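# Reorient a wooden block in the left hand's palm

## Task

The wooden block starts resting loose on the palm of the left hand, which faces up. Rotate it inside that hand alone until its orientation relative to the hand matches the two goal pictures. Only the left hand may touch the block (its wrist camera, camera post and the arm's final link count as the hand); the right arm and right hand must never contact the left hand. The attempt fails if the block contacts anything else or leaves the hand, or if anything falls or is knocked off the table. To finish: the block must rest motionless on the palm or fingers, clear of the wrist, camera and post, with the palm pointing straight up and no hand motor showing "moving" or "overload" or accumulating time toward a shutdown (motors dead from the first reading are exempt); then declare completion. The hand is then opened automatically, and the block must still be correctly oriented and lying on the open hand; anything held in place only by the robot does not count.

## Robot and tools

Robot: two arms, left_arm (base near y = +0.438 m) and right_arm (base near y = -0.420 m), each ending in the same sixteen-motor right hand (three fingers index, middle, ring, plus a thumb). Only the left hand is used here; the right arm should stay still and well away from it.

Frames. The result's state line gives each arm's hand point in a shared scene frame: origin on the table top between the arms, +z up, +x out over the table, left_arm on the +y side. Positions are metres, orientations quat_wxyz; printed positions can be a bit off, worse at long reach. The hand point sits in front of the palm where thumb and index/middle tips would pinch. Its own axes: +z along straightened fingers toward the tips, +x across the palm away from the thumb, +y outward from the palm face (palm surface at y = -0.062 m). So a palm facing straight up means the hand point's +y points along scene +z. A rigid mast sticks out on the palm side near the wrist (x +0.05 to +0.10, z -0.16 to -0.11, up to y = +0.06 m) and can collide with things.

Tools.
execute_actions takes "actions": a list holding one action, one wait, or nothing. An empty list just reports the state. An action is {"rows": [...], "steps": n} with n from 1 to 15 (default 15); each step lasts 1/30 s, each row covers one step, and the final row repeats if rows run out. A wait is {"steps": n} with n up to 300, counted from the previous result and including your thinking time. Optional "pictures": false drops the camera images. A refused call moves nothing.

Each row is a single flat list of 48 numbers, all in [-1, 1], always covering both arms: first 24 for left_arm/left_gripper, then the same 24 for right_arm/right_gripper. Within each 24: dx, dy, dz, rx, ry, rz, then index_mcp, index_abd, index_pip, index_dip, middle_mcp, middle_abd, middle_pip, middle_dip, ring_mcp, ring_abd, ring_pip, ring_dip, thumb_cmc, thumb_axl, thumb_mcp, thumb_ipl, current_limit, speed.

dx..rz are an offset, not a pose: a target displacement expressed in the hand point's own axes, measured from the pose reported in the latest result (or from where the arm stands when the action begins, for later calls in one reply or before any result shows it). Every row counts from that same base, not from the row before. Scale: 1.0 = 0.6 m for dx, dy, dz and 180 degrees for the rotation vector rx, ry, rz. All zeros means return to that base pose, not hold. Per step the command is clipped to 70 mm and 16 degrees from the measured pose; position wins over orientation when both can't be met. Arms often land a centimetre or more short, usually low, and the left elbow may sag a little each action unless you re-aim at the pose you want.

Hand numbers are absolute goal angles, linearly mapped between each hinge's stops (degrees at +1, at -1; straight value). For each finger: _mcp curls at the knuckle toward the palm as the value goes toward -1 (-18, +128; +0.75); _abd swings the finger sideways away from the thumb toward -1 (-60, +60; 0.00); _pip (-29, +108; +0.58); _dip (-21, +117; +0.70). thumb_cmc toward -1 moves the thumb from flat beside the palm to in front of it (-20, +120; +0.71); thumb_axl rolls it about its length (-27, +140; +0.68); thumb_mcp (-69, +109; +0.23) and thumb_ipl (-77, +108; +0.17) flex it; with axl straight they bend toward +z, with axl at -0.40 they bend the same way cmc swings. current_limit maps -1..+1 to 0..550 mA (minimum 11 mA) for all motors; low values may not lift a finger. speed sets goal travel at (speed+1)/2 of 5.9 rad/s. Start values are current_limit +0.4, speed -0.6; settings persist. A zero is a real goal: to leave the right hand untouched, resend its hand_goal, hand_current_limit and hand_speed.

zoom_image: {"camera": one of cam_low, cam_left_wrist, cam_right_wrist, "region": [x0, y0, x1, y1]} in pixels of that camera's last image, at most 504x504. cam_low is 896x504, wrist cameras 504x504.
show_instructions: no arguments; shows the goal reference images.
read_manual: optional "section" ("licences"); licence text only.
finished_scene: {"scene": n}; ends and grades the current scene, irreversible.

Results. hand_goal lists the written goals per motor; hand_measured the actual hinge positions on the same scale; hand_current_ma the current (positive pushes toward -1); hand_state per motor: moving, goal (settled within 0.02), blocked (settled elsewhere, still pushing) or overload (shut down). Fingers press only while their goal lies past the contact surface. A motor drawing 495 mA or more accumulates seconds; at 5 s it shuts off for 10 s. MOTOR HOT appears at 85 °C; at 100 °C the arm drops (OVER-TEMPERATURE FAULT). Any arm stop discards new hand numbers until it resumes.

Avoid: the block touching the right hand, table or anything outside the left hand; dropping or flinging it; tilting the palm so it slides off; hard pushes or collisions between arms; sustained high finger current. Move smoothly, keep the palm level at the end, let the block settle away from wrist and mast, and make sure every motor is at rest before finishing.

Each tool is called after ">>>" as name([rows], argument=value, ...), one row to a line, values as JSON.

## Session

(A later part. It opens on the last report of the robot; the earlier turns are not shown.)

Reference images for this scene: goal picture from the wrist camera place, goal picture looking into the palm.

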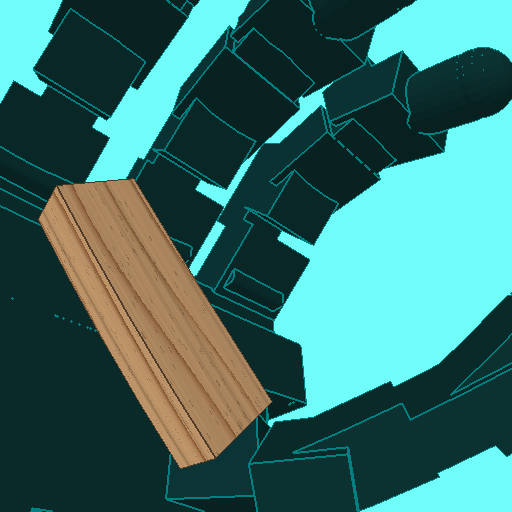

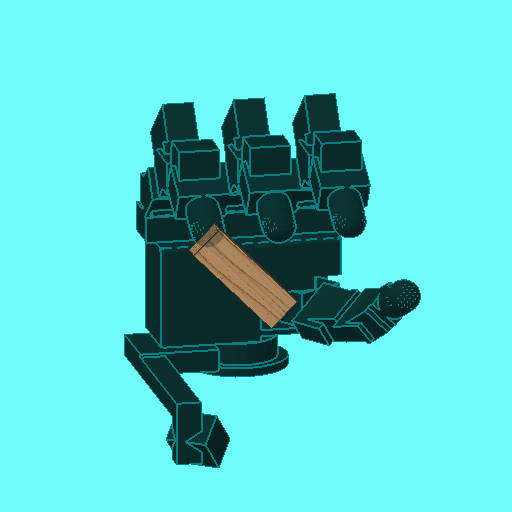

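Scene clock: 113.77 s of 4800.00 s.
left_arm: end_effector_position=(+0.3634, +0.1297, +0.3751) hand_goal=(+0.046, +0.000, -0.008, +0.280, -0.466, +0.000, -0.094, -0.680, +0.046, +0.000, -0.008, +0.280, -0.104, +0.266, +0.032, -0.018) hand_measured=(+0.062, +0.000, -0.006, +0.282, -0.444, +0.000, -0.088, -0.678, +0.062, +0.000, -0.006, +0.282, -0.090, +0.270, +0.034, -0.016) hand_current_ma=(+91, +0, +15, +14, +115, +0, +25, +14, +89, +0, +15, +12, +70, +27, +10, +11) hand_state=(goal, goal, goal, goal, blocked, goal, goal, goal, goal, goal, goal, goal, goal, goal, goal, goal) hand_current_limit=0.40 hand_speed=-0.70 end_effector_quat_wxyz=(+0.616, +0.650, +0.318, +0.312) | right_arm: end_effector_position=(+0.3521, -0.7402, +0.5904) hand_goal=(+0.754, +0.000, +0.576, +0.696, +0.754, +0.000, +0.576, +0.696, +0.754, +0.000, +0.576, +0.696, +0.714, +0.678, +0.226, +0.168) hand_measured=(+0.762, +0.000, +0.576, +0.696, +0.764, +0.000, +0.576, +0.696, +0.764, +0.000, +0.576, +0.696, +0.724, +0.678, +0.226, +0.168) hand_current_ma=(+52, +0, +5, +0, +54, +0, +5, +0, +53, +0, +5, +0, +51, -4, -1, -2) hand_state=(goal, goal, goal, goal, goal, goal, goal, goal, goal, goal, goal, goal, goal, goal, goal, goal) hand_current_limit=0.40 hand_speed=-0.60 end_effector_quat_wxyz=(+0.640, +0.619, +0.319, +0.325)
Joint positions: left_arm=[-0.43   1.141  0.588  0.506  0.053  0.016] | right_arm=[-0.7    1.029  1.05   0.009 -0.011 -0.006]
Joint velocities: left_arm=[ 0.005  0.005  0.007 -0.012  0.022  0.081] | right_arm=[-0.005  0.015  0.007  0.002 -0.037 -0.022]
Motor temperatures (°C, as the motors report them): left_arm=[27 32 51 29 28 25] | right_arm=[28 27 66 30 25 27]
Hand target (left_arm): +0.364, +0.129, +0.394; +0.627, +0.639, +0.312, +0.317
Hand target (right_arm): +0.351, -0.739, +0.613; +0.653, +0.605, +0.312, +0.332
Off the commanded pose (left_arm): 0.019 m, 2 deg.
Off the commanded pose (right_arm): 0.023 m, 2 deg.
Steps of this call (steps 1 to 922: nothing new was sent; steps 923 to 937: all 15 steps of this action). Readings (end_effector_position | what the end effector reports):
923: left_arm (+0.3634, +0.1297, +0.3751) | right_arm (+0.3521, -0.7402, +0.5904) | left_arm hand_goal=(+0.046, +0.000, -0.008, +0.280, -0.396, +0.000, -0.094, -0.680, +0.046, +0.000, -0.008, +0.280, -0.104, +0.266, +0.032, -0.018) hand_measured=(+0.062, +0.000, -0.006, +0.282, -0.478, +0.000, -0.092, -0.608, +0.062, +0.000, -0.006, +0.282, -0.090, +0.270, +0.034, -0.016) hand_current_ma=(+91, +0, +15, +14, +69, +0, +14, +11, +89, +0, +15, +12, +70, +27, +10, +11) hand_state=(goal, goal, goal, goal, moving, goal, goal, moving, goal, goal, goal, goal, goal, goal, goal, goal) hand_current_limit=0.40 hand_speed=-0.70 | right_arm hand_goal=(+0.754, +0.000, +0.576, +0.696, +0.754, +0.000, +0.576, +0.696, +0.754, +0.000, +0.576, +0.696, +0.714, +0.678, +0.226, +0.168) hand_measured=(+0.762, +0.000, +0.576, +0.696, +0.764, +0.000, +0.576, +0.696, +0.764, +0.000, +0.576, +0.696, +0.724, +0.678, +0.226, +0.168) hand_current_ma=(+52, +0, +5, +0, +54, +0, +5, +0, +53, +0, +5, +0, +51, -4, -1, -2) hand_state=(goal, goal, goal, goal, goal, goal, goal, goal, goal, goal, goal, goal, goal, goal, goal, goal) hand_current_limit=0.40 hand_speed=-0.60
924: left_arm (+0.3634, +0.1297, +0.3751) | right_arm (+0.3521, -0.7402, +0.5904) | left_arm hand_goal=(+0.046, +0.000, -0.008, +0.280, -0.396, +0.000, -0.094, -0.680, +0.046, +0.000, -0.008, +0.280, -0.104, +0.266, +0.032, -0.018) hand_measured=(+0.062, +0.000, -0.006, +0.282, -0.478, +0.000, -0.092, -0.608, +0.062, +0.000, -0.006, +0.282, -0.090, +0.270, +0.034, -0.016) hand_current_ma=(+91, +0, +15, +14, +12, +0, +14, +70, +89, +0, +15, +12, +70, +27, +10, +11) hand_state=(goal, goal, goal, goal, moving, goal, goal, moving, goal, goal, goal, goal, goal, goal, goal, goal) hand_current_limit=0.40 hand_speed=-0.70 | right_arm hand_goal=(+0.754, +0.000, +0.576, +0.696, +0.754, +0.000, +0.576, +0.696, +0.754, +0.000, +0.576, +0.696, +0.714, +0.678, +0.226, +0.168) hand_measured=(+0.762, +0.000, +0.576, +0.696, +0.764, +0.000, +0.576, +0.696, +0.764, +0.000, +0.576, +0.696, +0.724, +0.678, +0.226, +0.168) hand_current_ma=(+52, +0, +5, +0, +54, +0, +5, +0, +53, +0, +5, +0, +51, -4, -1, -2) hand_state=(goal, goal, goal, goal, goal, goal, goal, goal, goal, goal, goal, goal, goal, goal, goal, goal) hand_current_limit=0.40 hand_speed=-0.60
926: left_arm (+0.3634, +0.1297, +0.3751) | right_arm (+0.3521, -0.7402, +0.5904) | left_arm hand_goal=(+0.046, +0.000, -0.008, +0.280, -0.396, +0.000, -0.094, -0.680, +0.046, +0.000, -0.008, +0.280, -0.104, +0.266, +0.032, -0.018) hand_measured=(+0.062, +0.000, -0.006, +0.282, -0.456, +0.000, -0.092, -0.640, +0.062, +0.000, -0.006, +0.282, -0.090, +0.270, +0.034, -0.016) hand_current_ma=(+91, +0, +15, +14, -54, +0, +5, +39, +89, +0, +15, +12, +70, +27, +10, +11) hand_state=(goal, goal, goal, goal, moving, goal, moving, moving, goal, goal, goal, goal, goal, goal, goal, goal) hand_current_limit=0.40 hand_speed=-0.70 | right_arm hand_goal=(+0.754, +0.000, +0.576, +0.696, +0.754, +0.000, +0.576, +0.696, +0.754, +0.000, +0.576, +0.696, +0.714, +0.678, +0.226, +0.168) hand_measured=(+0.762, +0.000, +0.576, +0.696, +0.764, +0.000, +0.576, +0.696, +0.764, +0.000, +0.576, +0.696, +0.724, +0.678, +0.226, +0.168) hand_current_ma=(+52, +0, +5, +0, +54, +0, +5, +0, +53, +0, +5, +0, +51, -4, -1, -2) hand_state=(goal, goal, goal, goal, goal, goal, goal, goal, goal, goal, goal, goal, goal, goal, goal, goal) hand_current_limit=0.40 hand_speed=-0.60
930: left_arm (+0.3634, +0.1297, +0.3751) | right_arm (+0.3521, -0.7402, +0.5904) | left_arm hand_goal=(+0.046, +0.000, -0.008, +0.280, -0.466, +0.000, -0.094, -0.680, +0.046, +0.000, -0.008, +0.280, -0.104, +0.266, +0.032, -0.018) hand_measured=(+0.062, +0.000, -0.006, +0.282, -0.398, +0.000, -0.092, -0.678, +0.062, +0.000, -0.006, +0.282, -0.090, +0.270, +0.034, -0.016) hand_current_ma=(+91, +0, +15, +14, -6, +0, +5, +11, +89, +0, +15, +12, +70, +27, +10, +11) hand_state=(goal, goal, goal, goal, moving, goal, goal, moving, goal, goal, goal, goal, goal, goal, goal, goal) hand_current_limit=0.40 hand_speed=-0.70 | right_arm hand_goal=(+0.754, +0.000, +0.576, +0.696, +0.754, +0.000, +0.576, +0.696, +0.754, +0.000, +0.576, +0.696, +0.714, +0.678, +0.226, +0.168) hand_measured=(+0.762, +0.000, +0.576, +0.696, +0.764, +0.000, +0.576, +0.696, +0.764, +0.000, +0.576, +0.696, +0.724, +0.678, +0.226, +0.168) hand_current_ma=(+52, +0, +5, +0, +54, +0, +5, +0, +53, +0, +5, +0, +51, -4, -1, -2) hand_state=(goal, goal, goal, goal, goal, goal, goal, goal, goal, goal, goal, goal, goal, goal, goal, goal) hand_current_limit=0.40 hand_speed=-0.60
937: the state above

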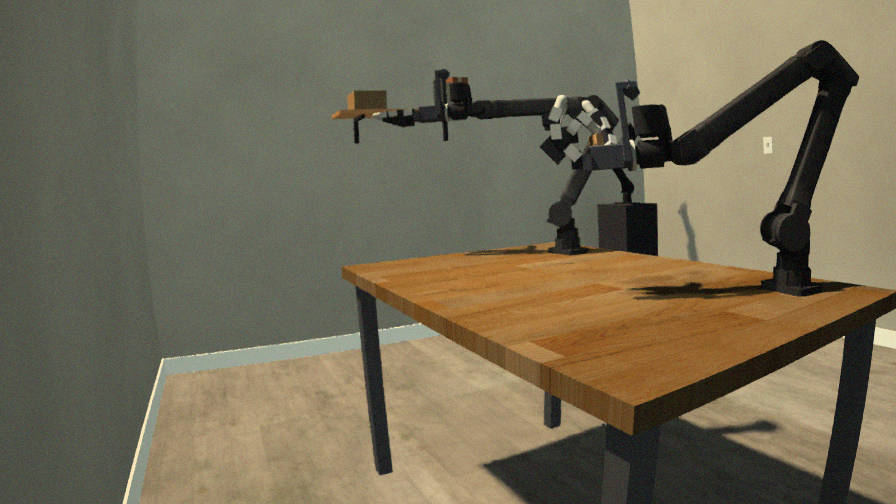

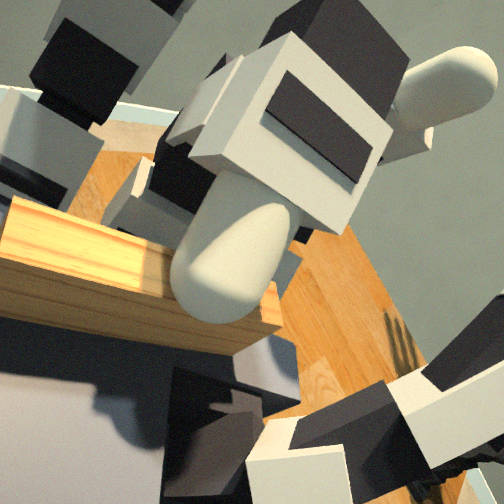

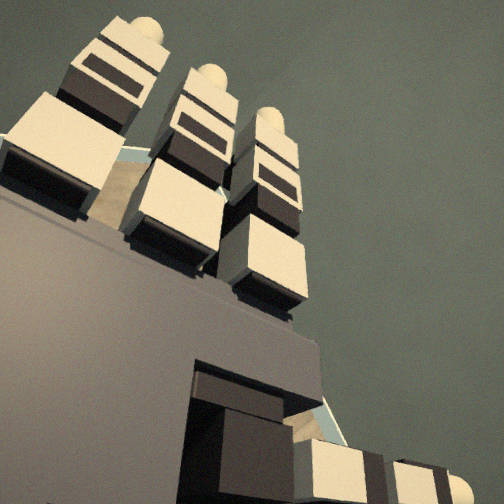

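>>> execute_actions([
  {"rows": [[0,0.032,0,-0.011,0,0, 0.046,0,-0.008,0.28, -0.66,0,-0.095,-0.35, 0.046,0,-0.008,0.28, -0.104,0.266,0.032,-0.018, 0.4,-0.72, 0,0.039,0,-0.0135,0,0, 0.754,0,0.576,0.696, 0.754,0,0.576,0.696, 0.754,0,0.576,0.696, 0.714,0.678,0.226,0.168, 0.4,-0.6]], "steps": 15},
])

Scene clock: 122.17 s of 4800.00 s.
left_arm: end_effector_position=(+0.3634, +0.1297, +0.3751) hand_goal=(+0.046, +0.000, -0.008, +0.280, -0.660, +0.000, -0.094, -0.350, +0.046, +0.000, -0.008, +0.280, -0.104, +0.266, +0.032, -0.018) hand_measured=(+0.062, +0.000, -0.006, +0.282, -0.656, +0.000, -0.092, -0.400, +0.062, +0.000, -0.006, +0.282, -0.090, +0.270, +0.034, -0.016) hand_current_ma=(+90, +0, +15, +14, -11, +0, +0, -46, +89, +0, +15, +12, +70, +27, +10, +11) hand_state=(goal, goal, goal, goal, moving, goal, moving, moving, goal, goal, goal, goal, goal, goal, goal, goal) hand_current_limit=0.40 hand_speed=-0.72 end_effector_quat_wxyz=(+0.616, +0.650, +0.318, +0.312) | right_arm: end_effector_position=(+0.3521, -0.7402, +0.5904) hand_goal=(+0.754, +0.000, +0.576, +0.696, +0.754, +0.000, +0.576, +0.696, +0.754, +0.000, +0.576, +0.696, +0.714, +0.678, +0.226, +0.168) hand_measured=(+0.762, +0.000, +0.576, +0.696, +0.764, +0.000, +0.576, +0.696, +0.764, +0.000, +0.576, +0.696, +0.724, +0.678, +0.226, +0.168) hand_current_ma=(+52, +0, +5, +0, +54, +0, +5, +0, +53, +0, +5, +0, +51, -4, -1, -2) hand_state=(goal, goal, goal, goal, goal, goal, goal, goal, goal, goal, goal, goal, goal, goal, goal, goal) hand_current_limit=0.40 hand_speed=-0.60 end_effector_quat_wxyz=(+0.640, +0.619, +0.319, +0.325)
Joint positions: left_arm=[-0.43   1.141  0.588  0.506  0.053  0.016] | right_arm=[-0.7    1.029  1.05   0.009 -0.011 -0.006]
Joint velocities: left_arm=[-0.005 -0.024 -0.012 -0.012 -0.022  0.081] | right_arm=[-0.024 -0.015  0.002 -0.002  0.007  0.007]
Motor temperatures (°C, as the motors report them): left_arm=[27 32 51 29 28 25] | right_arm=[28 27 66 30 25 27]
Hand target (left_arm): +0.364, +0.129, +0.394; +0.627, +0.639, +0.312, +0.317
Hand target (right_arm): +0.351, -0.739, +0.613; +0.653, +0.605, +0.312, +0.332
Off the commanded pose (left_arm): 0.019 m, 2 deg.
Off the commanded pose (right_arm): 0.023 m, 2 deg.
Steps of this call (steps 1 to 237: nothing new was sent; steps 238 to 252: all 15 steps of this action). Readings (end_effector_position | what the end effector reports):
238: left_arm (+0.3634, +0.1297, +0.3751) | right_arm (+0.3521, -0.7402, +0.5904) | left_arm hand_goal=(+0.046, +0.000, -0.008, +0.280, -0.660, +0.000, -0.094, -0.350, +0.046, +0.000, -0.008, +0.280, -0.104, +0.266, +0.032, -0.018) hand_measured=(+0.062, +0.000, -0.006, +0.282, -0.444, +0.000, -0.088, -0.678, +0.062, +0.000, -0.006, +0.282, -0.090, +0.270, +0.034, -0.016) hand_current_ma=(+91, +0, +15, +14, +114, +0, +25, +14, +89, +0, +15, +12, +70, +27, +10, +11) hand_state=(goal, goal, goal, goal, moving, goal, goal, moving, goal, goal, goal, goal, goal, goal, goal, goal) hand_current_limit=0.40 hand_speed=-0.72 | right_arm hand_goal=(+0.754, +0.000, +0.576, +0.696, +0.754, +0.000, +0.576, +0.696, +0.754, +0.000, +0.576, +0.696, +0.714, +0.678, +0.226, +0.168) hand_measured=(+0.762, +0.000, +0.576, +0.696, +0.764, +0.000, +0.576, +0.696, +0.764, +0.000, +0.576, +0.696, +0.724, +0.678, +0.226, +0.168) hand_current_ma=(+52, +0, +5, +0, +54, +0, +5, +0, +53, +0, +5, +0, +51, -4, -1, -2) hand_state=(goal, goal, goal, goal, goal, goal, goal, goal, goal, goal, goal, goal, goal, goal, goal, goal) hand_current_limit=0.40 hand_speed=-0.60
239: left_arm (+0.3634, +0.1297, +0.3751) | right_arm (+0.3521, -0.7402, +0.5904) | left_arm hand_goal=(+0.046, +0.000, -0.008, +0.280, -0.660, +0.000, -0.094, -0.350, +0.046, +0.000, -0.008, +0.280, -0.104, +0.266, +0.032, -0.018) hand_measured=(+0.062, +0.000, -0.006, +0.282, -0.444, +0.000, -0.088, -0.678, +0.062, +0.000, -0.006, +0.282, -0.090, +0.270, +0.034, -0.016) hand_current_ma=(+91, +0, +15, +14, +162, +0, +25, -34, +89, +0, +15, +12, +70, +27, +10, +11) hand_state=(goal, goal, goal, goal, moving, goal, goal, moving, goal, goal, goal, goal, goal, goal, goal, goal) hand_current_limit=0.40 hand_speed=-0.72 | right_arm hand_goal=(+0.754, +0.000, +0.576, +0.696, +0.754, +0.000, +0.576, +0.696, +0.754, +0.000, +0.576, +0.696, +0.714, +0.678, +0.226, +0.168) hand_measured=(+0.762, +0.000, +0.576, +0.696, +0.764, +0.000, +0.576, +0.696, +0.764, +0.000, +0.576, +0.696, +0.724, +0.678, +0.226, +0.168) hand_current_ma=(+52, +0, +5, +0, +54, +0, +5, +0, +53, +0, +5, +0, +51, -4, -1, -2) hand_state=(goal, goal, goal, goal, goal, goal, goal, goal, goal, goal, goal, goal, goal, goal, goal, goal) hand_current_limit=0.40 hand_speed=-0.60
241: left_arm (+0.3634, +0.1297, +0.3751) | right_arm (+0.3521, -0.7402, +0.5904) | left_arm hand_goal=(+0.046, +0.000, -0.008, +0.280, -0.660, +0.000, -0.094, -0.350, +0.046, +0.000, -0.008, +0.280, -0.104, +0.266, +0.032, -0.018) hand_measured=(+0.062, +0.000, -0.006, +0.282, -0.464, +0.000, -0.086, -0.646, +0.062, +0.000, -0.006, +0.282, -0.090, +0.270, +0.034, -0.016) hand_current_ma=(+91, +0, +15, +14, +238, +0, +59, -10, +89, +0, +15, +12, +70, +27, +10, +11) hand_state=(goal, goal, goal, goal, moving, goal, moving, moving, goal, goal, goal, goal, goal, goal, goal, goal) hand_current_limit=0.40 hand_speed=-0.72 | right_arm hand_goal=(+0.754, +0.000, +0.576, +0.696, +0.754, +0.000, +0.576, +0.696, +0.754, +0.000, +0.576, +0.696, +0.714, +0.678, +0.226, +0.168) hand_measured=(+0.762, +0.000, +0.576, +0.696, +0.764, +0.000, +0.576, +0.696, +0.764, +0.000, +0.576, +0.696, +0.724, +0.678, +0.226, +0.168) hand_current_ma=(+52, +0, +5, +0, +54, +0, +5, +0, +53, +0, +5, +0, +51, -4, -1, -2) hand_state=(goal, goal, goal, goal, goal, goal, goal, goal, goal, goal, goal, goal, goal, goal, goal, goal) hand_current_limit=0.40 hand_speed=-0.60
245: left_arm (+0.3634, +0.1297, +0.3751) | right_arm (+0.3521, -0.7402, +0.5904) | left_arm hand_goal=(+0.046, +0.000, -0.008, +0.280, -0.660, +0.000, -0.094, -0.350, +0.046, +0.000, -0.008, +0.280, -0.104, +0.266, +0.032, -0.018) hand_measured=(+0.062, +0.000, -0.006, +0.282, -0.518, +0.000, -0.080, -0.552, +0.062, +0.000, -0.006, +0.282, -0.090, +0.270, +0.034, -0.016) hand_current_ma=(+91, +0, +15, +14, +244, +0, +78, +8, +89, +0, +15, +12, +70, +27, +10, +11) hand_state=(goal, goal, goal, goal, moving, goal, moving, moving, goal, goal, goal, goal, goal, goal, goal, goal) hand_current_limit=0.40 hand_speed=-0.72 | right_arm hand_goal=(+0.754, +0.000, +0.576, +0.696, +0.754, +0.000, +0.576, +0.696, +0.754, +0.000, +0.576, +0.696, +0.714, +0.678, +0.226, +0.168) hand_measured=(+0.762, +0.000, +0.576, +0.696, +0.764, +0.000, +0.576, +0.696, +0.764, +0.000, +0.576, +0.696, +0.724, +0.678, +0.226, +0.168) hand_current_ma=(+52, +0, +5, +0, +54, +0, +5, +0, +53, +0, +5, +0, +51, -4, -1, -2) hand_state=(goal, goal, goal, goal, goal, goal, goal, goal, goal, goal, goal, goal, goal, goal, goal, goal) hand_current_limit=0.40 hand_speed=-0.60
252: the state above

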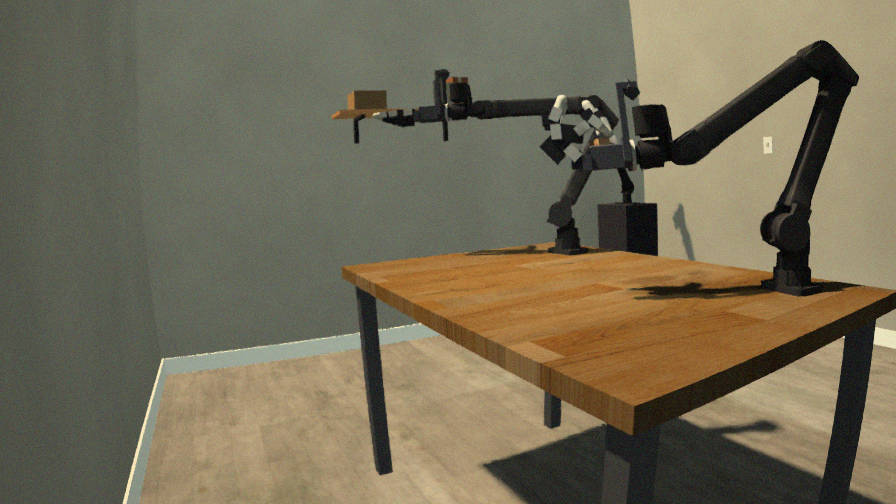

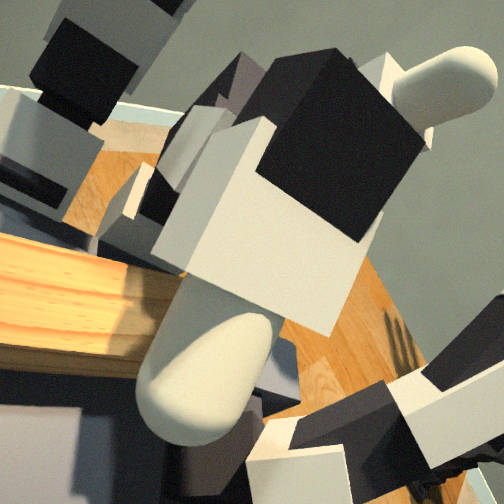

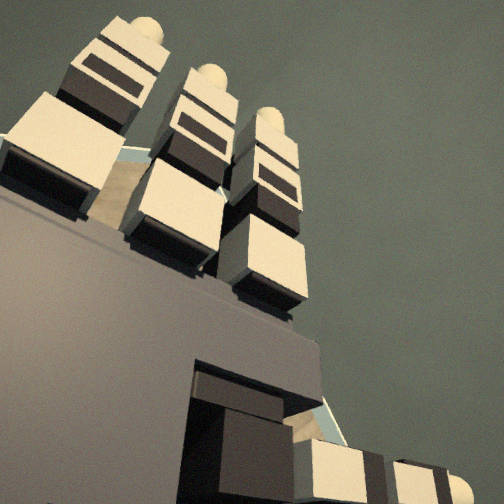

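>>> execute_actions([
  {"rows": [[0,0.032,0,-0.011,0,0, 0.046,0,-0.008,0.28, -0.185,0,-0.095,-0.235, -0.53,0,-0.239,-0.235, -0.104,0.266,0.032,-0.018, 0.4,-0.4, 0,0.039,0,-0.0135,0,0, 0.754,0,0.576,0.696, 0.754,0,0.576,0.696, 0.754,0,0.576,0.696, 0.714,0.678,0.226,0.168, 0.4,-0.6],[0,0.032,0,-0.011,0,0, 0.046,0,-0.008,0.28, -0.185,0,-0.095,-0.235, -0.53,0,-0.239,-0.235, -0.104,0.266,0.032,-0.018, 0.4,-0.4, 0,0.039,0,-0.0135,0,0, 0.754,0,0.576,0.696, 0.754,0,0.576,0.696, 0.754,0,0.576,0.696, 0.714,0.678,0.226,0.168, 0.4,-0.6],[0,0.032,0,-0.011,0,0, 0.046,0,-0.008,0.28, -0.185,0,-0.095,-0.235, -0.53,0,-0.239,-0.235, -0.104,0.266,0.032,-0.018, 0.4,-0.4, 0,0.039,0,-0.0135,0,0, 0.754,0,0.576,0.696, 0.754,0,0.576,0.696, 0.754,0,0.576,0.696, 0.714,0.678,0.226,0.168, 0.4,-0.6],[0,0.032,0,-0.011,0,0, 0.046,0,-0.008,0.28, -0.185,0,-0.095,-0.235, -0.53,0,-0.239,-0.235, -0.104,0.266,0.032,-0.018, 0.4,-0.4, 0,0.039,0,-0.0135,0,0, 0.754,0,0.576,0.696, 0.754,0,0.576,0.696, 0.754,0,0.576,0.696, 0.714,0.678,0.226,0.168, 0.4,-0.6],[0,0.032,0,-0.011,0,0, 0.046,0,-0.008,0.28, -0.185,0,-0.566,-0.235, -0.53,0,-0.239,-0.235, -0.104,0.266,0.032,-0.018, 0.4,-0.4, 0,0.039,0,-0.0135,0,0, 0.754,0,0.576,0.696, 0.754,0,0.576,0.696, 0.754,0,0.576,0.696, 0.714,0.678,0.226,0.168, 0.4,-0.6]], "steps": 15},
])

>>> execute_actions([
  {"steps": 15},
])

Scene clock: 182.67 s of 4800.00 s.
left_arm: end_effector_position=(+0.3634, +0.1297, +0.3751) hand_goal=(+0.046, +0.000, -0.008, +0.280, -0.184, +0.000, -0.566, -0.234, -0.530, +0.000, -0.238, -0.234, -0.104, +0.266, +0.032, -0.018) hand_measured=(+0.062, +0.000, -0.006, +0.282, -0.276, +0.000, -0.392, -0.238, -0.274, +0.000, -0.238, -0.094, -0.090, +0.270, +0.034, -0.016) hand_current_ma=(+90, +0, +15, +14, -51, +0, +45, -20, +74, +0, +4, +46, +70, +27, +10, +11) hand_state=(goal, goal, goal, goal, moving, goal, moving, goal, moving, goal, goal, moving, goal, goal, goal, goal) hand_current_limit=0.40 hand_speed=-0.40 end_effector_quat_wxyz=(+0.616, +0.650, +0.318, +0.312) | right_arm: end_effector_position=(+0.3521, -0.7402, +0.5904) hand_goal=(+0.754, +0.000, +0.576, +0.696, +0.754, +0.000, +0.576, +0.696, +0.754, +0.000, +0.576, +0.696, +0.714, +0.678, +0.226, +0.168) hand_measured=(+0.762, +0.000, +0.576, +0.696, +0.764, +0.000, +0.576, +0.696, +0.764, +0.000, +0.576, +0.696, +0.724, +0.678, +0.226, +0.168) hand_current_ma=(+52, +0, +5, +0, +54, +0, +5, +0, +53, +0, +5, +0, +51, -4, -1, -2) hand_state=(goal, goal, goal, goal, goal, goal, goal, goal, goal, goal, goal, goal, goal, goal, goal, goal) hand_current_limit=0.40 hand_speed=-0.60 end_effector_quat_wxyz=(+0.640, +0.619, +0.319, +0.325)
Joint positions: left_arm=[-0.43   1.141  0.588  0.506  0.053  0.016] | right_arm=[-0.7    1.029  1.05   0.009 -0.011 -0.006]
Joint velocities: left_arm=[-0.024  0.005 -0.012 -0.002 -0.037  0.051] | right_arm=[-0.005 -0.005 -0.007  0.017 -0.037 -0.007]
Motor temperatures (°C, as the motors report them): left_arm=[27 32 52 29 28 25] | right_arm=[28 27 68 30 25 27]
Hand target (left_arm): +0.364, +0.129, +0.394; +0.627, +0.639, +0.312, +0.317
Hand target (right_arm): +0.351, -0.739, +0.613; +0.653, +0.605, +0.312, +0.332
Off the commanded pose (left_arm): 0.019 m, 2 deg.
Off the commanded pose (right_arm): 0.023 m, 2 deg.
Steps of this call (steps 1 to 1800: nothing new was sent; steps 1801 to 1815: all 15 steps of this action). Readings (end_effector_position | what the end effector reports):
1801: left_arm (+0.3634, +0.1297, +0.3751) | right_arm (+0.3521, -0.7402, +0.5904) | left_arm hand_goal=(+0.046, +0.000, -0.008, +0.280, -0.184, +0.000, -0.094, -0.234, -0.530, +0.000, -0.238, -0.234, -0.104, +0.266, +0.032, -0.018) hand_measured=(+0.062, +0.000, -0.006, +0.282, -0.660, +0.000, -0.094, -0.354, +0.062, +0.000, -0.006, +0.282, -0.090, +0.270, +0.034, -0.016) hand_current_ma=(+90, +0, +15, +14, -2, +0, +1, -19, +89, +0, +15, +12, +70, +27, +10, +11) hand_state=(goal, goal, goal, goal, moving, goal, goal, moving, moving, goal, moving, moving, goal, goal, goal, goal) hand_current_limit=0.40 hand_speed=-0.40 | right_arm hand_goal=(+0.754, +0.000, +0.576, +0.696, +0.754, +0.000, +0.576, +0.696, +0.754, +0.000, +0.576, +0.696, +0.714, +0.678, +0.226, +0.168) hand_measured=(+0.762, +0.000, +0.576, +0.696, +0.764, +0.000, +0.576, +0.696, +0.764, +0.000, +0.576, +0.696, +0.724, +0.678, +0.226, +0.168) hand_current_ma=(+52, +0, +5, +0, +54, +0, +5, +0, +53, +0, +5, +0, +51, -4, -1, -2) hand_state=(goal, goal, goal, goal, goal, goal, goal, goal, goal, goal, goal, goal, goal, goal, goal, goal) hand_current_limit=0.40 hand_speed=-0.60
1802: left_arm (+0.3634, +0.1297, +0.3751) | right_arm (+0.3521, -0.7402, +0.5904) | left_arm hand_goal=(+0.046, +0.000, -0.008, +0.280, -0.184, +0.000, -0.094, -0.234, -0.530, +0.000, -0.238, -0.234, -0.104, +0.266, +0.032, -0.018) hand_measured=(+0.062, +0.000, -0.006, +0.282, -0.660, +0.000, -0.094, -0.352, +0.062, +0.000, -0.006, +0.282, -0.090, +0.270, +0.034, -0.016) hand_current_ma=(+90, +0, +15, +14, -108, +0, +0, -113, +190, +0, +116, +107, +70, +27, +10, +11) hand_state=(goal, goal, goal, goal, moving, goal, goal, moving, moving, goal, moving, moving, goal, goal, goal, goal) hand_current_limit=0.40 hand_speed=-0.40 | right_arm hand_goal=(+0.754, +0.000, +0.576, +0.696, +0.754, +0.000, +0.576, +0.696, +0.754, +0.000, +0.576, +0.696, +0.714, +0.678, +0.226, +0.168) hand_measured=(+0.762, +0.000, +0.576, +0.696, +0.764, +0.000, +0.576, +0.696, +0.764, +0.000, +0.576, +0.696, +0.724, +0.678, +0.226, +0.168) hand_current_ma=(+52, +0, +5, +0, +54, +0, +5, +0, +53, +0, +5, +0, +51, -4, -1, -2) hand_state=(goal, goal, goal, goal, goal, goal, goal, goal, goal, goal, goal, goal, goal, goal, goal, goal) hand_current_limit=0.40 hand_speed=-0.60
1804: left_arm (+0.3634, +0.1297, +0.3751) | right_arm (+0.3521, -0.7402, +0.5904) | left_arm hand_goal=(+0.046, +0.000, -0.008, +0.280, -0.184, +0.000, -0.094, -0.234, -0.530, +0.000, -0.238, -0.234, -0.104, +0.266, +0.032, -0.018) hand_measured=(+0.062, +0.000, -0.006, +0.282, -0.616, +0.000, -0.094, -0.304, +0.018, +0.000, -0.056, +0.232, -0.090, +0.270, +0.034, -0.016) hand_current_ma=(+90, +0, +15, +14, -82, +0, -1, -79, +125, +0, +70, +71, +70, +27, +10, +11) hand_state=(goal, goal, goal, goal, moving, goal, goal, moving, moving, goal, moving, moving, goal, goal, goal, goal) hand_current_limit=0.40 hand_speed=-0.40 | right_arm hand_goal=(+0.754, +0.000, +0.576, +0.696, +0.754, +0.000, +0.576, +0.696, +0.754, +0.000, +0.576, +0.696, +0.714, +0.678, +0.226, +0.168) hand_measured=(+0.762, +0.000, +0.576, +0.696, +0.764, +0.000, +0.576, +0.696, +0.764, +0.000, +0.576, +0.696, +0.724, +0.678, +0.226, +0.168) hand_current_ma=(+52, +0, +5, +0, +54, +0, +5, +0, +53, +0, +5, +0, +51, -4, -1, -2) hand_state=(goal, goal, goal, goal, goal, goal, goal, goal, goal, goal, goal, goal, goal, goal, goal, goal) hand_current_limit=0.40 hand_speed=-0.60
1808: left_arm (+0.3634, +0.1297, +0.3751) | right_arm (+0.3521, -0.7402, +0.5904) | left_arm hand_goal=(+0.046, +0.000, -0.008, +0.280, -0.184, +0.000, -0.566, -0.234, -0.530, +0.000, -0.238, -0.234, -0.104, +0.266, +0.032, -0.018) hand_measured=(+0.062, +0.000, -0.006, +0.282, -0.498, +0.000, -0.150, -0.238, -0.082, +0.000, -0.172, +0.114, -0.090, +0.270, +0.034, -0.016) hand_current_ma=(+90, +0, +15, +14, -70, +0, +52, -18, +98, +0, +48, +52, +70, +27, +10, +11) hand_state=(goal, goal, goal, goal, moving, goal, moving, moving, moving, goal, moving, moving, goal, goal, goal, goal) hand_current_limit=0.40 hand_speed=-0.40 | right_arm hand_goal=(+0.754, +0.000, +0.576, +0.696, +0.754, +0.000, +0.576, +0.696, +0.754, +0.000, +0.576, +0.696, +0.714, +0.678, +0.226, +0.168) hand_measured=(+0.762, +0.000, +0.576, +0.696, +0.764, +0.000, +0.576, +0.696, +0.764, +0.000, +0.576, +0.696, +0.724, +0.678, +0.226, +0.168) hand_current_ma=(+52, +0, +5, +0, +54, +0, +5, +0, +53, +0, +5, +0, +51, -4, -1, -2) hand_state=(goal, goal, goal, goal, goal, goal, goal, goal, goal, goal, goal, goal, goal, goal, goal, goal) hand_current_limit=0.40 hand_speed=-0.60
1815: the state above

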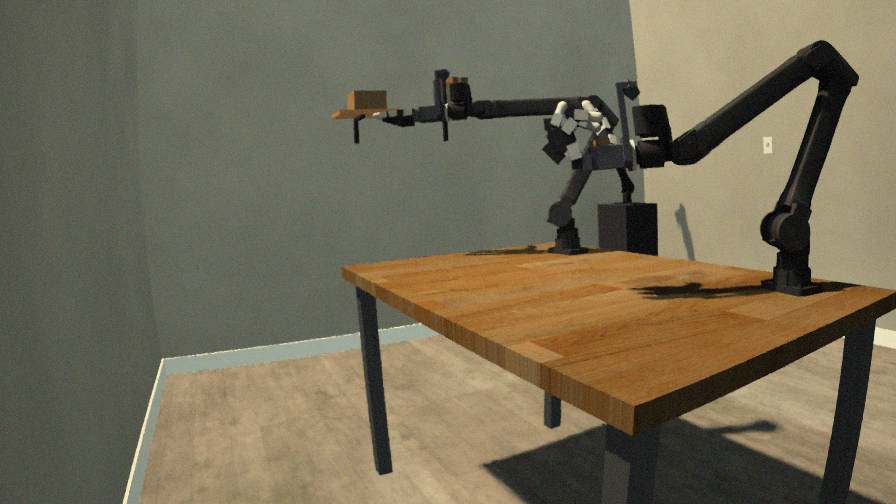

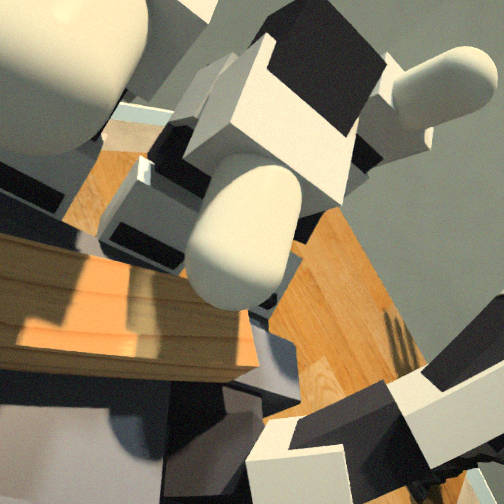

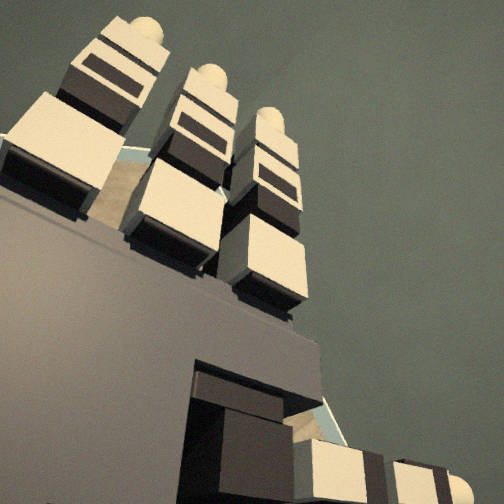

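Scene clock: 183.17 s of 4800.00 s.
left_arm: end_effector_position=(+0.3634, +0.1297, +0.3751) hand_goal=(+0.046, +0.000, -0.008, +0.280, -0.184, +0.000, -0.566, -0.234, -0.530, +0.000, -0.238, -0.234, -0.104, +0.266, +0.032, -0.018) hand_measured=(+0.062, +0.000, -0.006, +0.282, -0.184, +0.000, -0.566, -0.238, -0.528, +0.000, -0.238, -0.232, -0.090, +0.270, +0.034, -0.016) hand_current_ma=(+90, +0, +15, +14, -1, +0, +1, -20, +6, +0, +0, +11, +70, +27, +10, +11) hand_state=(goal, goal, goal, goal, goal, goal, goal, goal, goal, goal, goal, goal, goal, goal, goal, goal) hand_current_limit=0.40 hand_speed=-0.40 end_effector_quat_wxyz=(+0.616, +0.650, +0.318, +0.312) | right_arm: end_effector_position=(+0.3521, -0.7402, +0.5904) hand_goal=(+0.754, +0.000, +0.576, +0.696, +0.754, +0.000, +0.576, +0.696, +0.754, +0.000, +0.576, +0.696, +0.714, +0.678, +0.226, +0.168) hand_measured=(+0.762, +0.000, +0.576, +0.696, +0.764, +0.000, +0.576, +0.696, +0.764, +0.000, +0.576, +0.696, +0.724, +0.678, +0.226, +0.168) hand_current_ma=(+52, +0, +5, +0, +54, +0, +5, +0, +53, +0, +5, +0, +51, -4, -1, -2) hand_state=(goal, goal, goal, goal, goal, goal, goal, goal, goal, goal, goal, goal, goal, goal, goal, goal) hand_current_limit=0.40 hand_speed=-0.60 end_effector_quat_wxyz=(+0.640, +0.619, +0.319, +0.325)
Joint positions: left_arm=[-0.43   1.141  0.588  0.506  0.053  0.016] | right_arm=[-0.7    1.029  1.05   0.009 -0.011 -0.006]
Joint velocities: left_arm=[ 0.005 -0.015 -0.002  0.002 -0.022  0.051] | right_arm=[-0.005 -0.005  0.007  0.022 -0.037  0.007]
Motor temperatures (°C, as the motors report them): left_arm=[27 32 52 29 28 25] | right_arm=[28 27 68 30 25 27]
Hand target (left_arm): +0.364, +0.129, +0.394; +0.627, +0.639, +0.312, +0.317
Hand target (right_arm): +0.351, -0.739, +0.613; +0.653, +0.605, +0.312, +0.332
Off the commanded pose (left_arm): 0.019 m, 2 deg.
Off the commanded pose (right_arm): 0.023 m, 2 deg.
Steps of this call (steps 1 to 15: nothing new was sent). Readings (end_effector_position | what the end effector reports):
1: left_arm (+0.3634, +0.1297, +0.3751) | right_arm (+0.3521, -0.7402, +0.5904) | left_arm hand_goal=(+0.046, +0.000, -0.008, +0.280, -0.184, +0.000, -0.566, -0.234, -0.530, +0.000, -0.238, -0.234, -0.104, +0.266, +0.032, -0.018) hand_measured=(+0.062, +0.000, -0.006, +0.282, -0.244, +0.000, -0.426, -0.238, -0.302, +0.000, -0.238, -0.124, -0.090, +0.270, +0.034, -0.016) hand_current_ma=(+90, +0, +15, +14, -50, +0, +45, -20, +70, +0, +4, +47, +70, +27, +10, +11) hand_state=(goal, goal, goal, goal, moving, goal, moving, goal, moving, goal, goal, moving, goal, goal, goal, goal) hand_current_limit=0.40 hand_speed=-0.40 | right_arm hand_goal=(+0.754, +0.000, +0.576, +0.696, +0.754, +0.000, +0.576, +0.696, +0.754, +0.000, +0.576, +0.696, +0.714, +0.678, +0.226, +0.168) hand_measured=(+0.762, +0.000, +0.576, +0.696, +0.764, +0.000, +0.576, +0.696, +0.764, +0.000, +0.576, +0.696, +0.724, +0.678, +0.226, +0.168) hand_current_ma=(+52, +0, +5, +0, +54, +0, +5, +0, +53, +0, +5, +0, +51, -4, -1, -2) hand_state=(goal, goal, goal, goal, goal, goal, goal, goal, goal, goal, goal, goal, goal, goal, goal, goal) hand_current_limit=0.40 hand_speed=-0.60
2: left_arm (+0.3634, +0.1297, +0.3751) | right_arm (+0.3521, -0.7402, +0.5904) | left_arm hand_goal=(+0.046, +0.000, -0.008, +0.280, -0.184, +0.000, -0.566, -0.234, -0.530, +0.000, -0.238, -0.234, -0.104, +0.266, +0.032, -0.018) hand_measured=(+0.062, +0.000, -0.006, +0.282, -0.212, +0.000, -0.462, -0.238, -0.332, +0.000, -0.238, -0.154, -0.090, +0.270, +0.034, -0.016) hand_current_ma=(+90, +0, +15, +14, +5, +0, +46, -20, +66, +0, +3, +46, +70, +27, +10, +11) hand_state=(goal, goal, goal, goal, moving, goal, moving, goal, moving, goal, goal, moving, goal, goal, goal, goal) hand_current_limit=0.40 hand_speed=-0.40 | right_arm hand_goal=(+0.754, +0.000, +0.576, +0.696, +0.754, +0.000, +0.576, +0.696, +0.754, +0.000, +0.576, +0.696, +0.714, +0.678, +0.226, +0.168) hand_measured=(+0.762, +0.000, +0.576, +0.696, +0.764, +0.000, +0.576, +0.696, +0.764, +0.000, +0.576, +0.696, +0.724, +0.678, +0.226, +0.168) hand_current_ma=(+52, +0, +5, +0, +54, +0, +5, +0, +53, +0, +5, +0, +51, -4, -1, -2) hand_state=(goal, goal, goal, goal, goal, goal, goal, goal, goal, goal, goal, goal, goal, goal, goal, goal) hand_current_limit=0.40 hand_speed=-0.60
4: left_arm (+0.3634, +0.1297, +0.3751) | right_arm (+0.3521, -0.7402, +0.5904) | left_arm hand_goal=(+0.046, +0.000, -0.008, +0.280, -0.184, +0.000, -0.566, -0.234, -0.530, +0.000, -0.238, -0.234, -0.104, +0.266, +0.032, -0.018) hand_measured=(+0.062, +0.000, -0.006, +0.282, -0.186, +0.000, -0.530, -0.238, -0.392, +0.000, -0.238, -0.212, -0.090, +0.270, +0.034, -0.016) hand_current_ma=(+90, +0, +15, +14, +6, +0, +4, -20, +58, +0, +2, -9, +70, +27, +10, +11) hand_state=(goal, goal, goal, goal, moving, goal, moving, goal, moving, goal, goal, moving, goal, goal, goal, goal) hand_current_limit=0.40 hand_speed=-0.40 | right_arm hand_goal=(+0.754, +0.000, +0.576, +0.696, +0.754, +0.000, +0.576, +0.696, +0.754, +0.000, +0.576, +0.696, +0.714, +0.678, +0.226, +0.168) hand_measured=(+0.762, +0.000, +0.576, +0.696, +0.764, +0.000, +0.576, +0.696, +0.764, +0.000, +0.576, +0.696, +0.724, +0.678, +0.226, +0.168) hand_current_ma=(+52, +0, +5, +0, +54, +0, +5, +0, +53, +0, +5, +0, +51, -4, -1, -2) hand_state=(goal, goal, goal, goal, goal, goal, goal, goal, goal, goal, goal, goal, goal, goal, goal, goal) hand_current_limit=0.40 hand_speed=-0.60
8: left_arm (+0.3634, +0.1297, +0.3751) | right_arm (+0.3521, -0.7402, +0.5904) | left_arm hand_goal=(+0.046, +0.000, -0.008, +0.280, -0.184, +0.000, -0.566, -0.234, -0.530, +0.000, -0.238, -0.234, -0.104, +0.266, +0.032, -0.018) hand_measured=(+0.062, +0.000, -0.006, +0.282, -0.184, +0.000, -0.566, -0.238, -0.510, +0.000, -0.238, -0.232, -0.090, +0.270, +0.034, -0.016) hand_current_ma=(+90, +0, +15, +14, -1, +0, +1, -20, -12, +0, +0, +11, +70, +27, +10, +11) hand_state=(goal, goal, goal, goal, goal, goal, moving, goal, moving, goal, goal, goal, goal, goal, goal, goal) hand_current_limit=0.40 hand_speed=-0.40 | right_arm hand_goal=(+0.754, +0.000, +0.576, +0.696, +0.754, +0.000, +0.576, +0.696, +0.754, +0.000, +0.576, +0.696, +0.714, +0.678, +0.226, +0.168) hand_measured=(+0.762, +0.000, +0.576, +0.696, +0.764, +0.000, +0.576, +0.696, +0.764, +0.000, +0.576, +0.696, +0.724, +0.678, +0.226, +0.168) hand_current_ma=(+52, +0, +5, +0, +54, +0, +5, +0, +53, +0, +5, +0, +51, -4, -1, -2) hand_state=(goal, goal, goal, goal, goal, goal, goal, goal, goal, goal, goal, goal, goal, goal, goal, goal) hand_current_limit=0.40 hand_speed=-0.60
15: the state above

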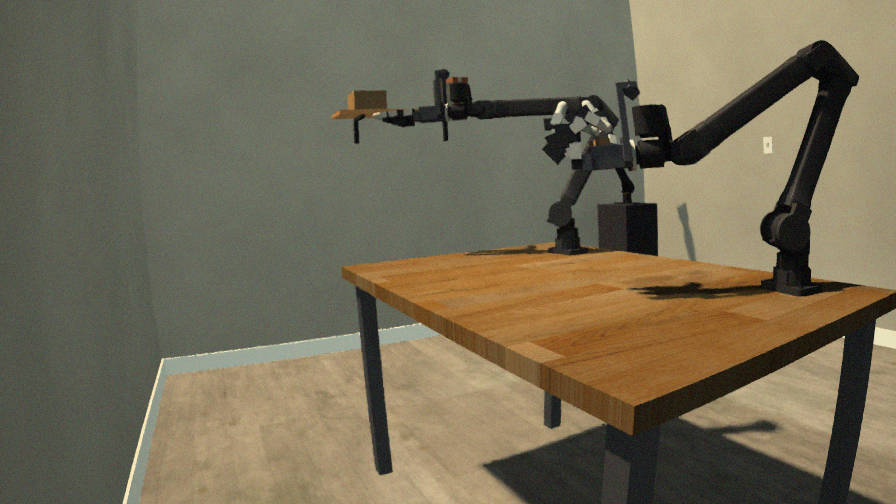

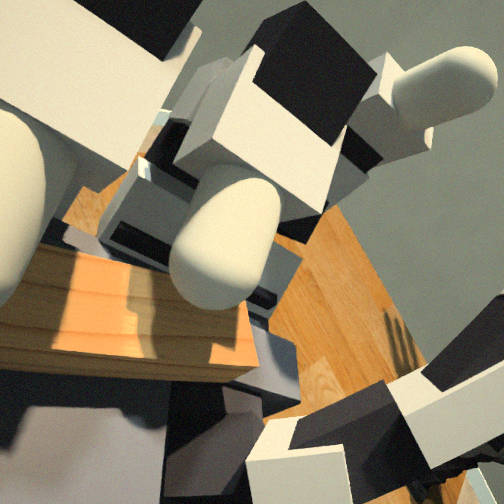

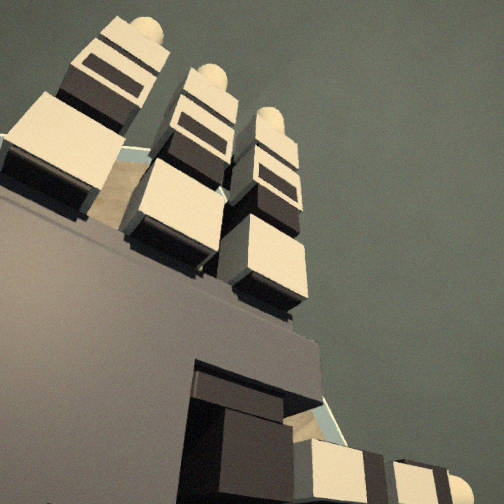

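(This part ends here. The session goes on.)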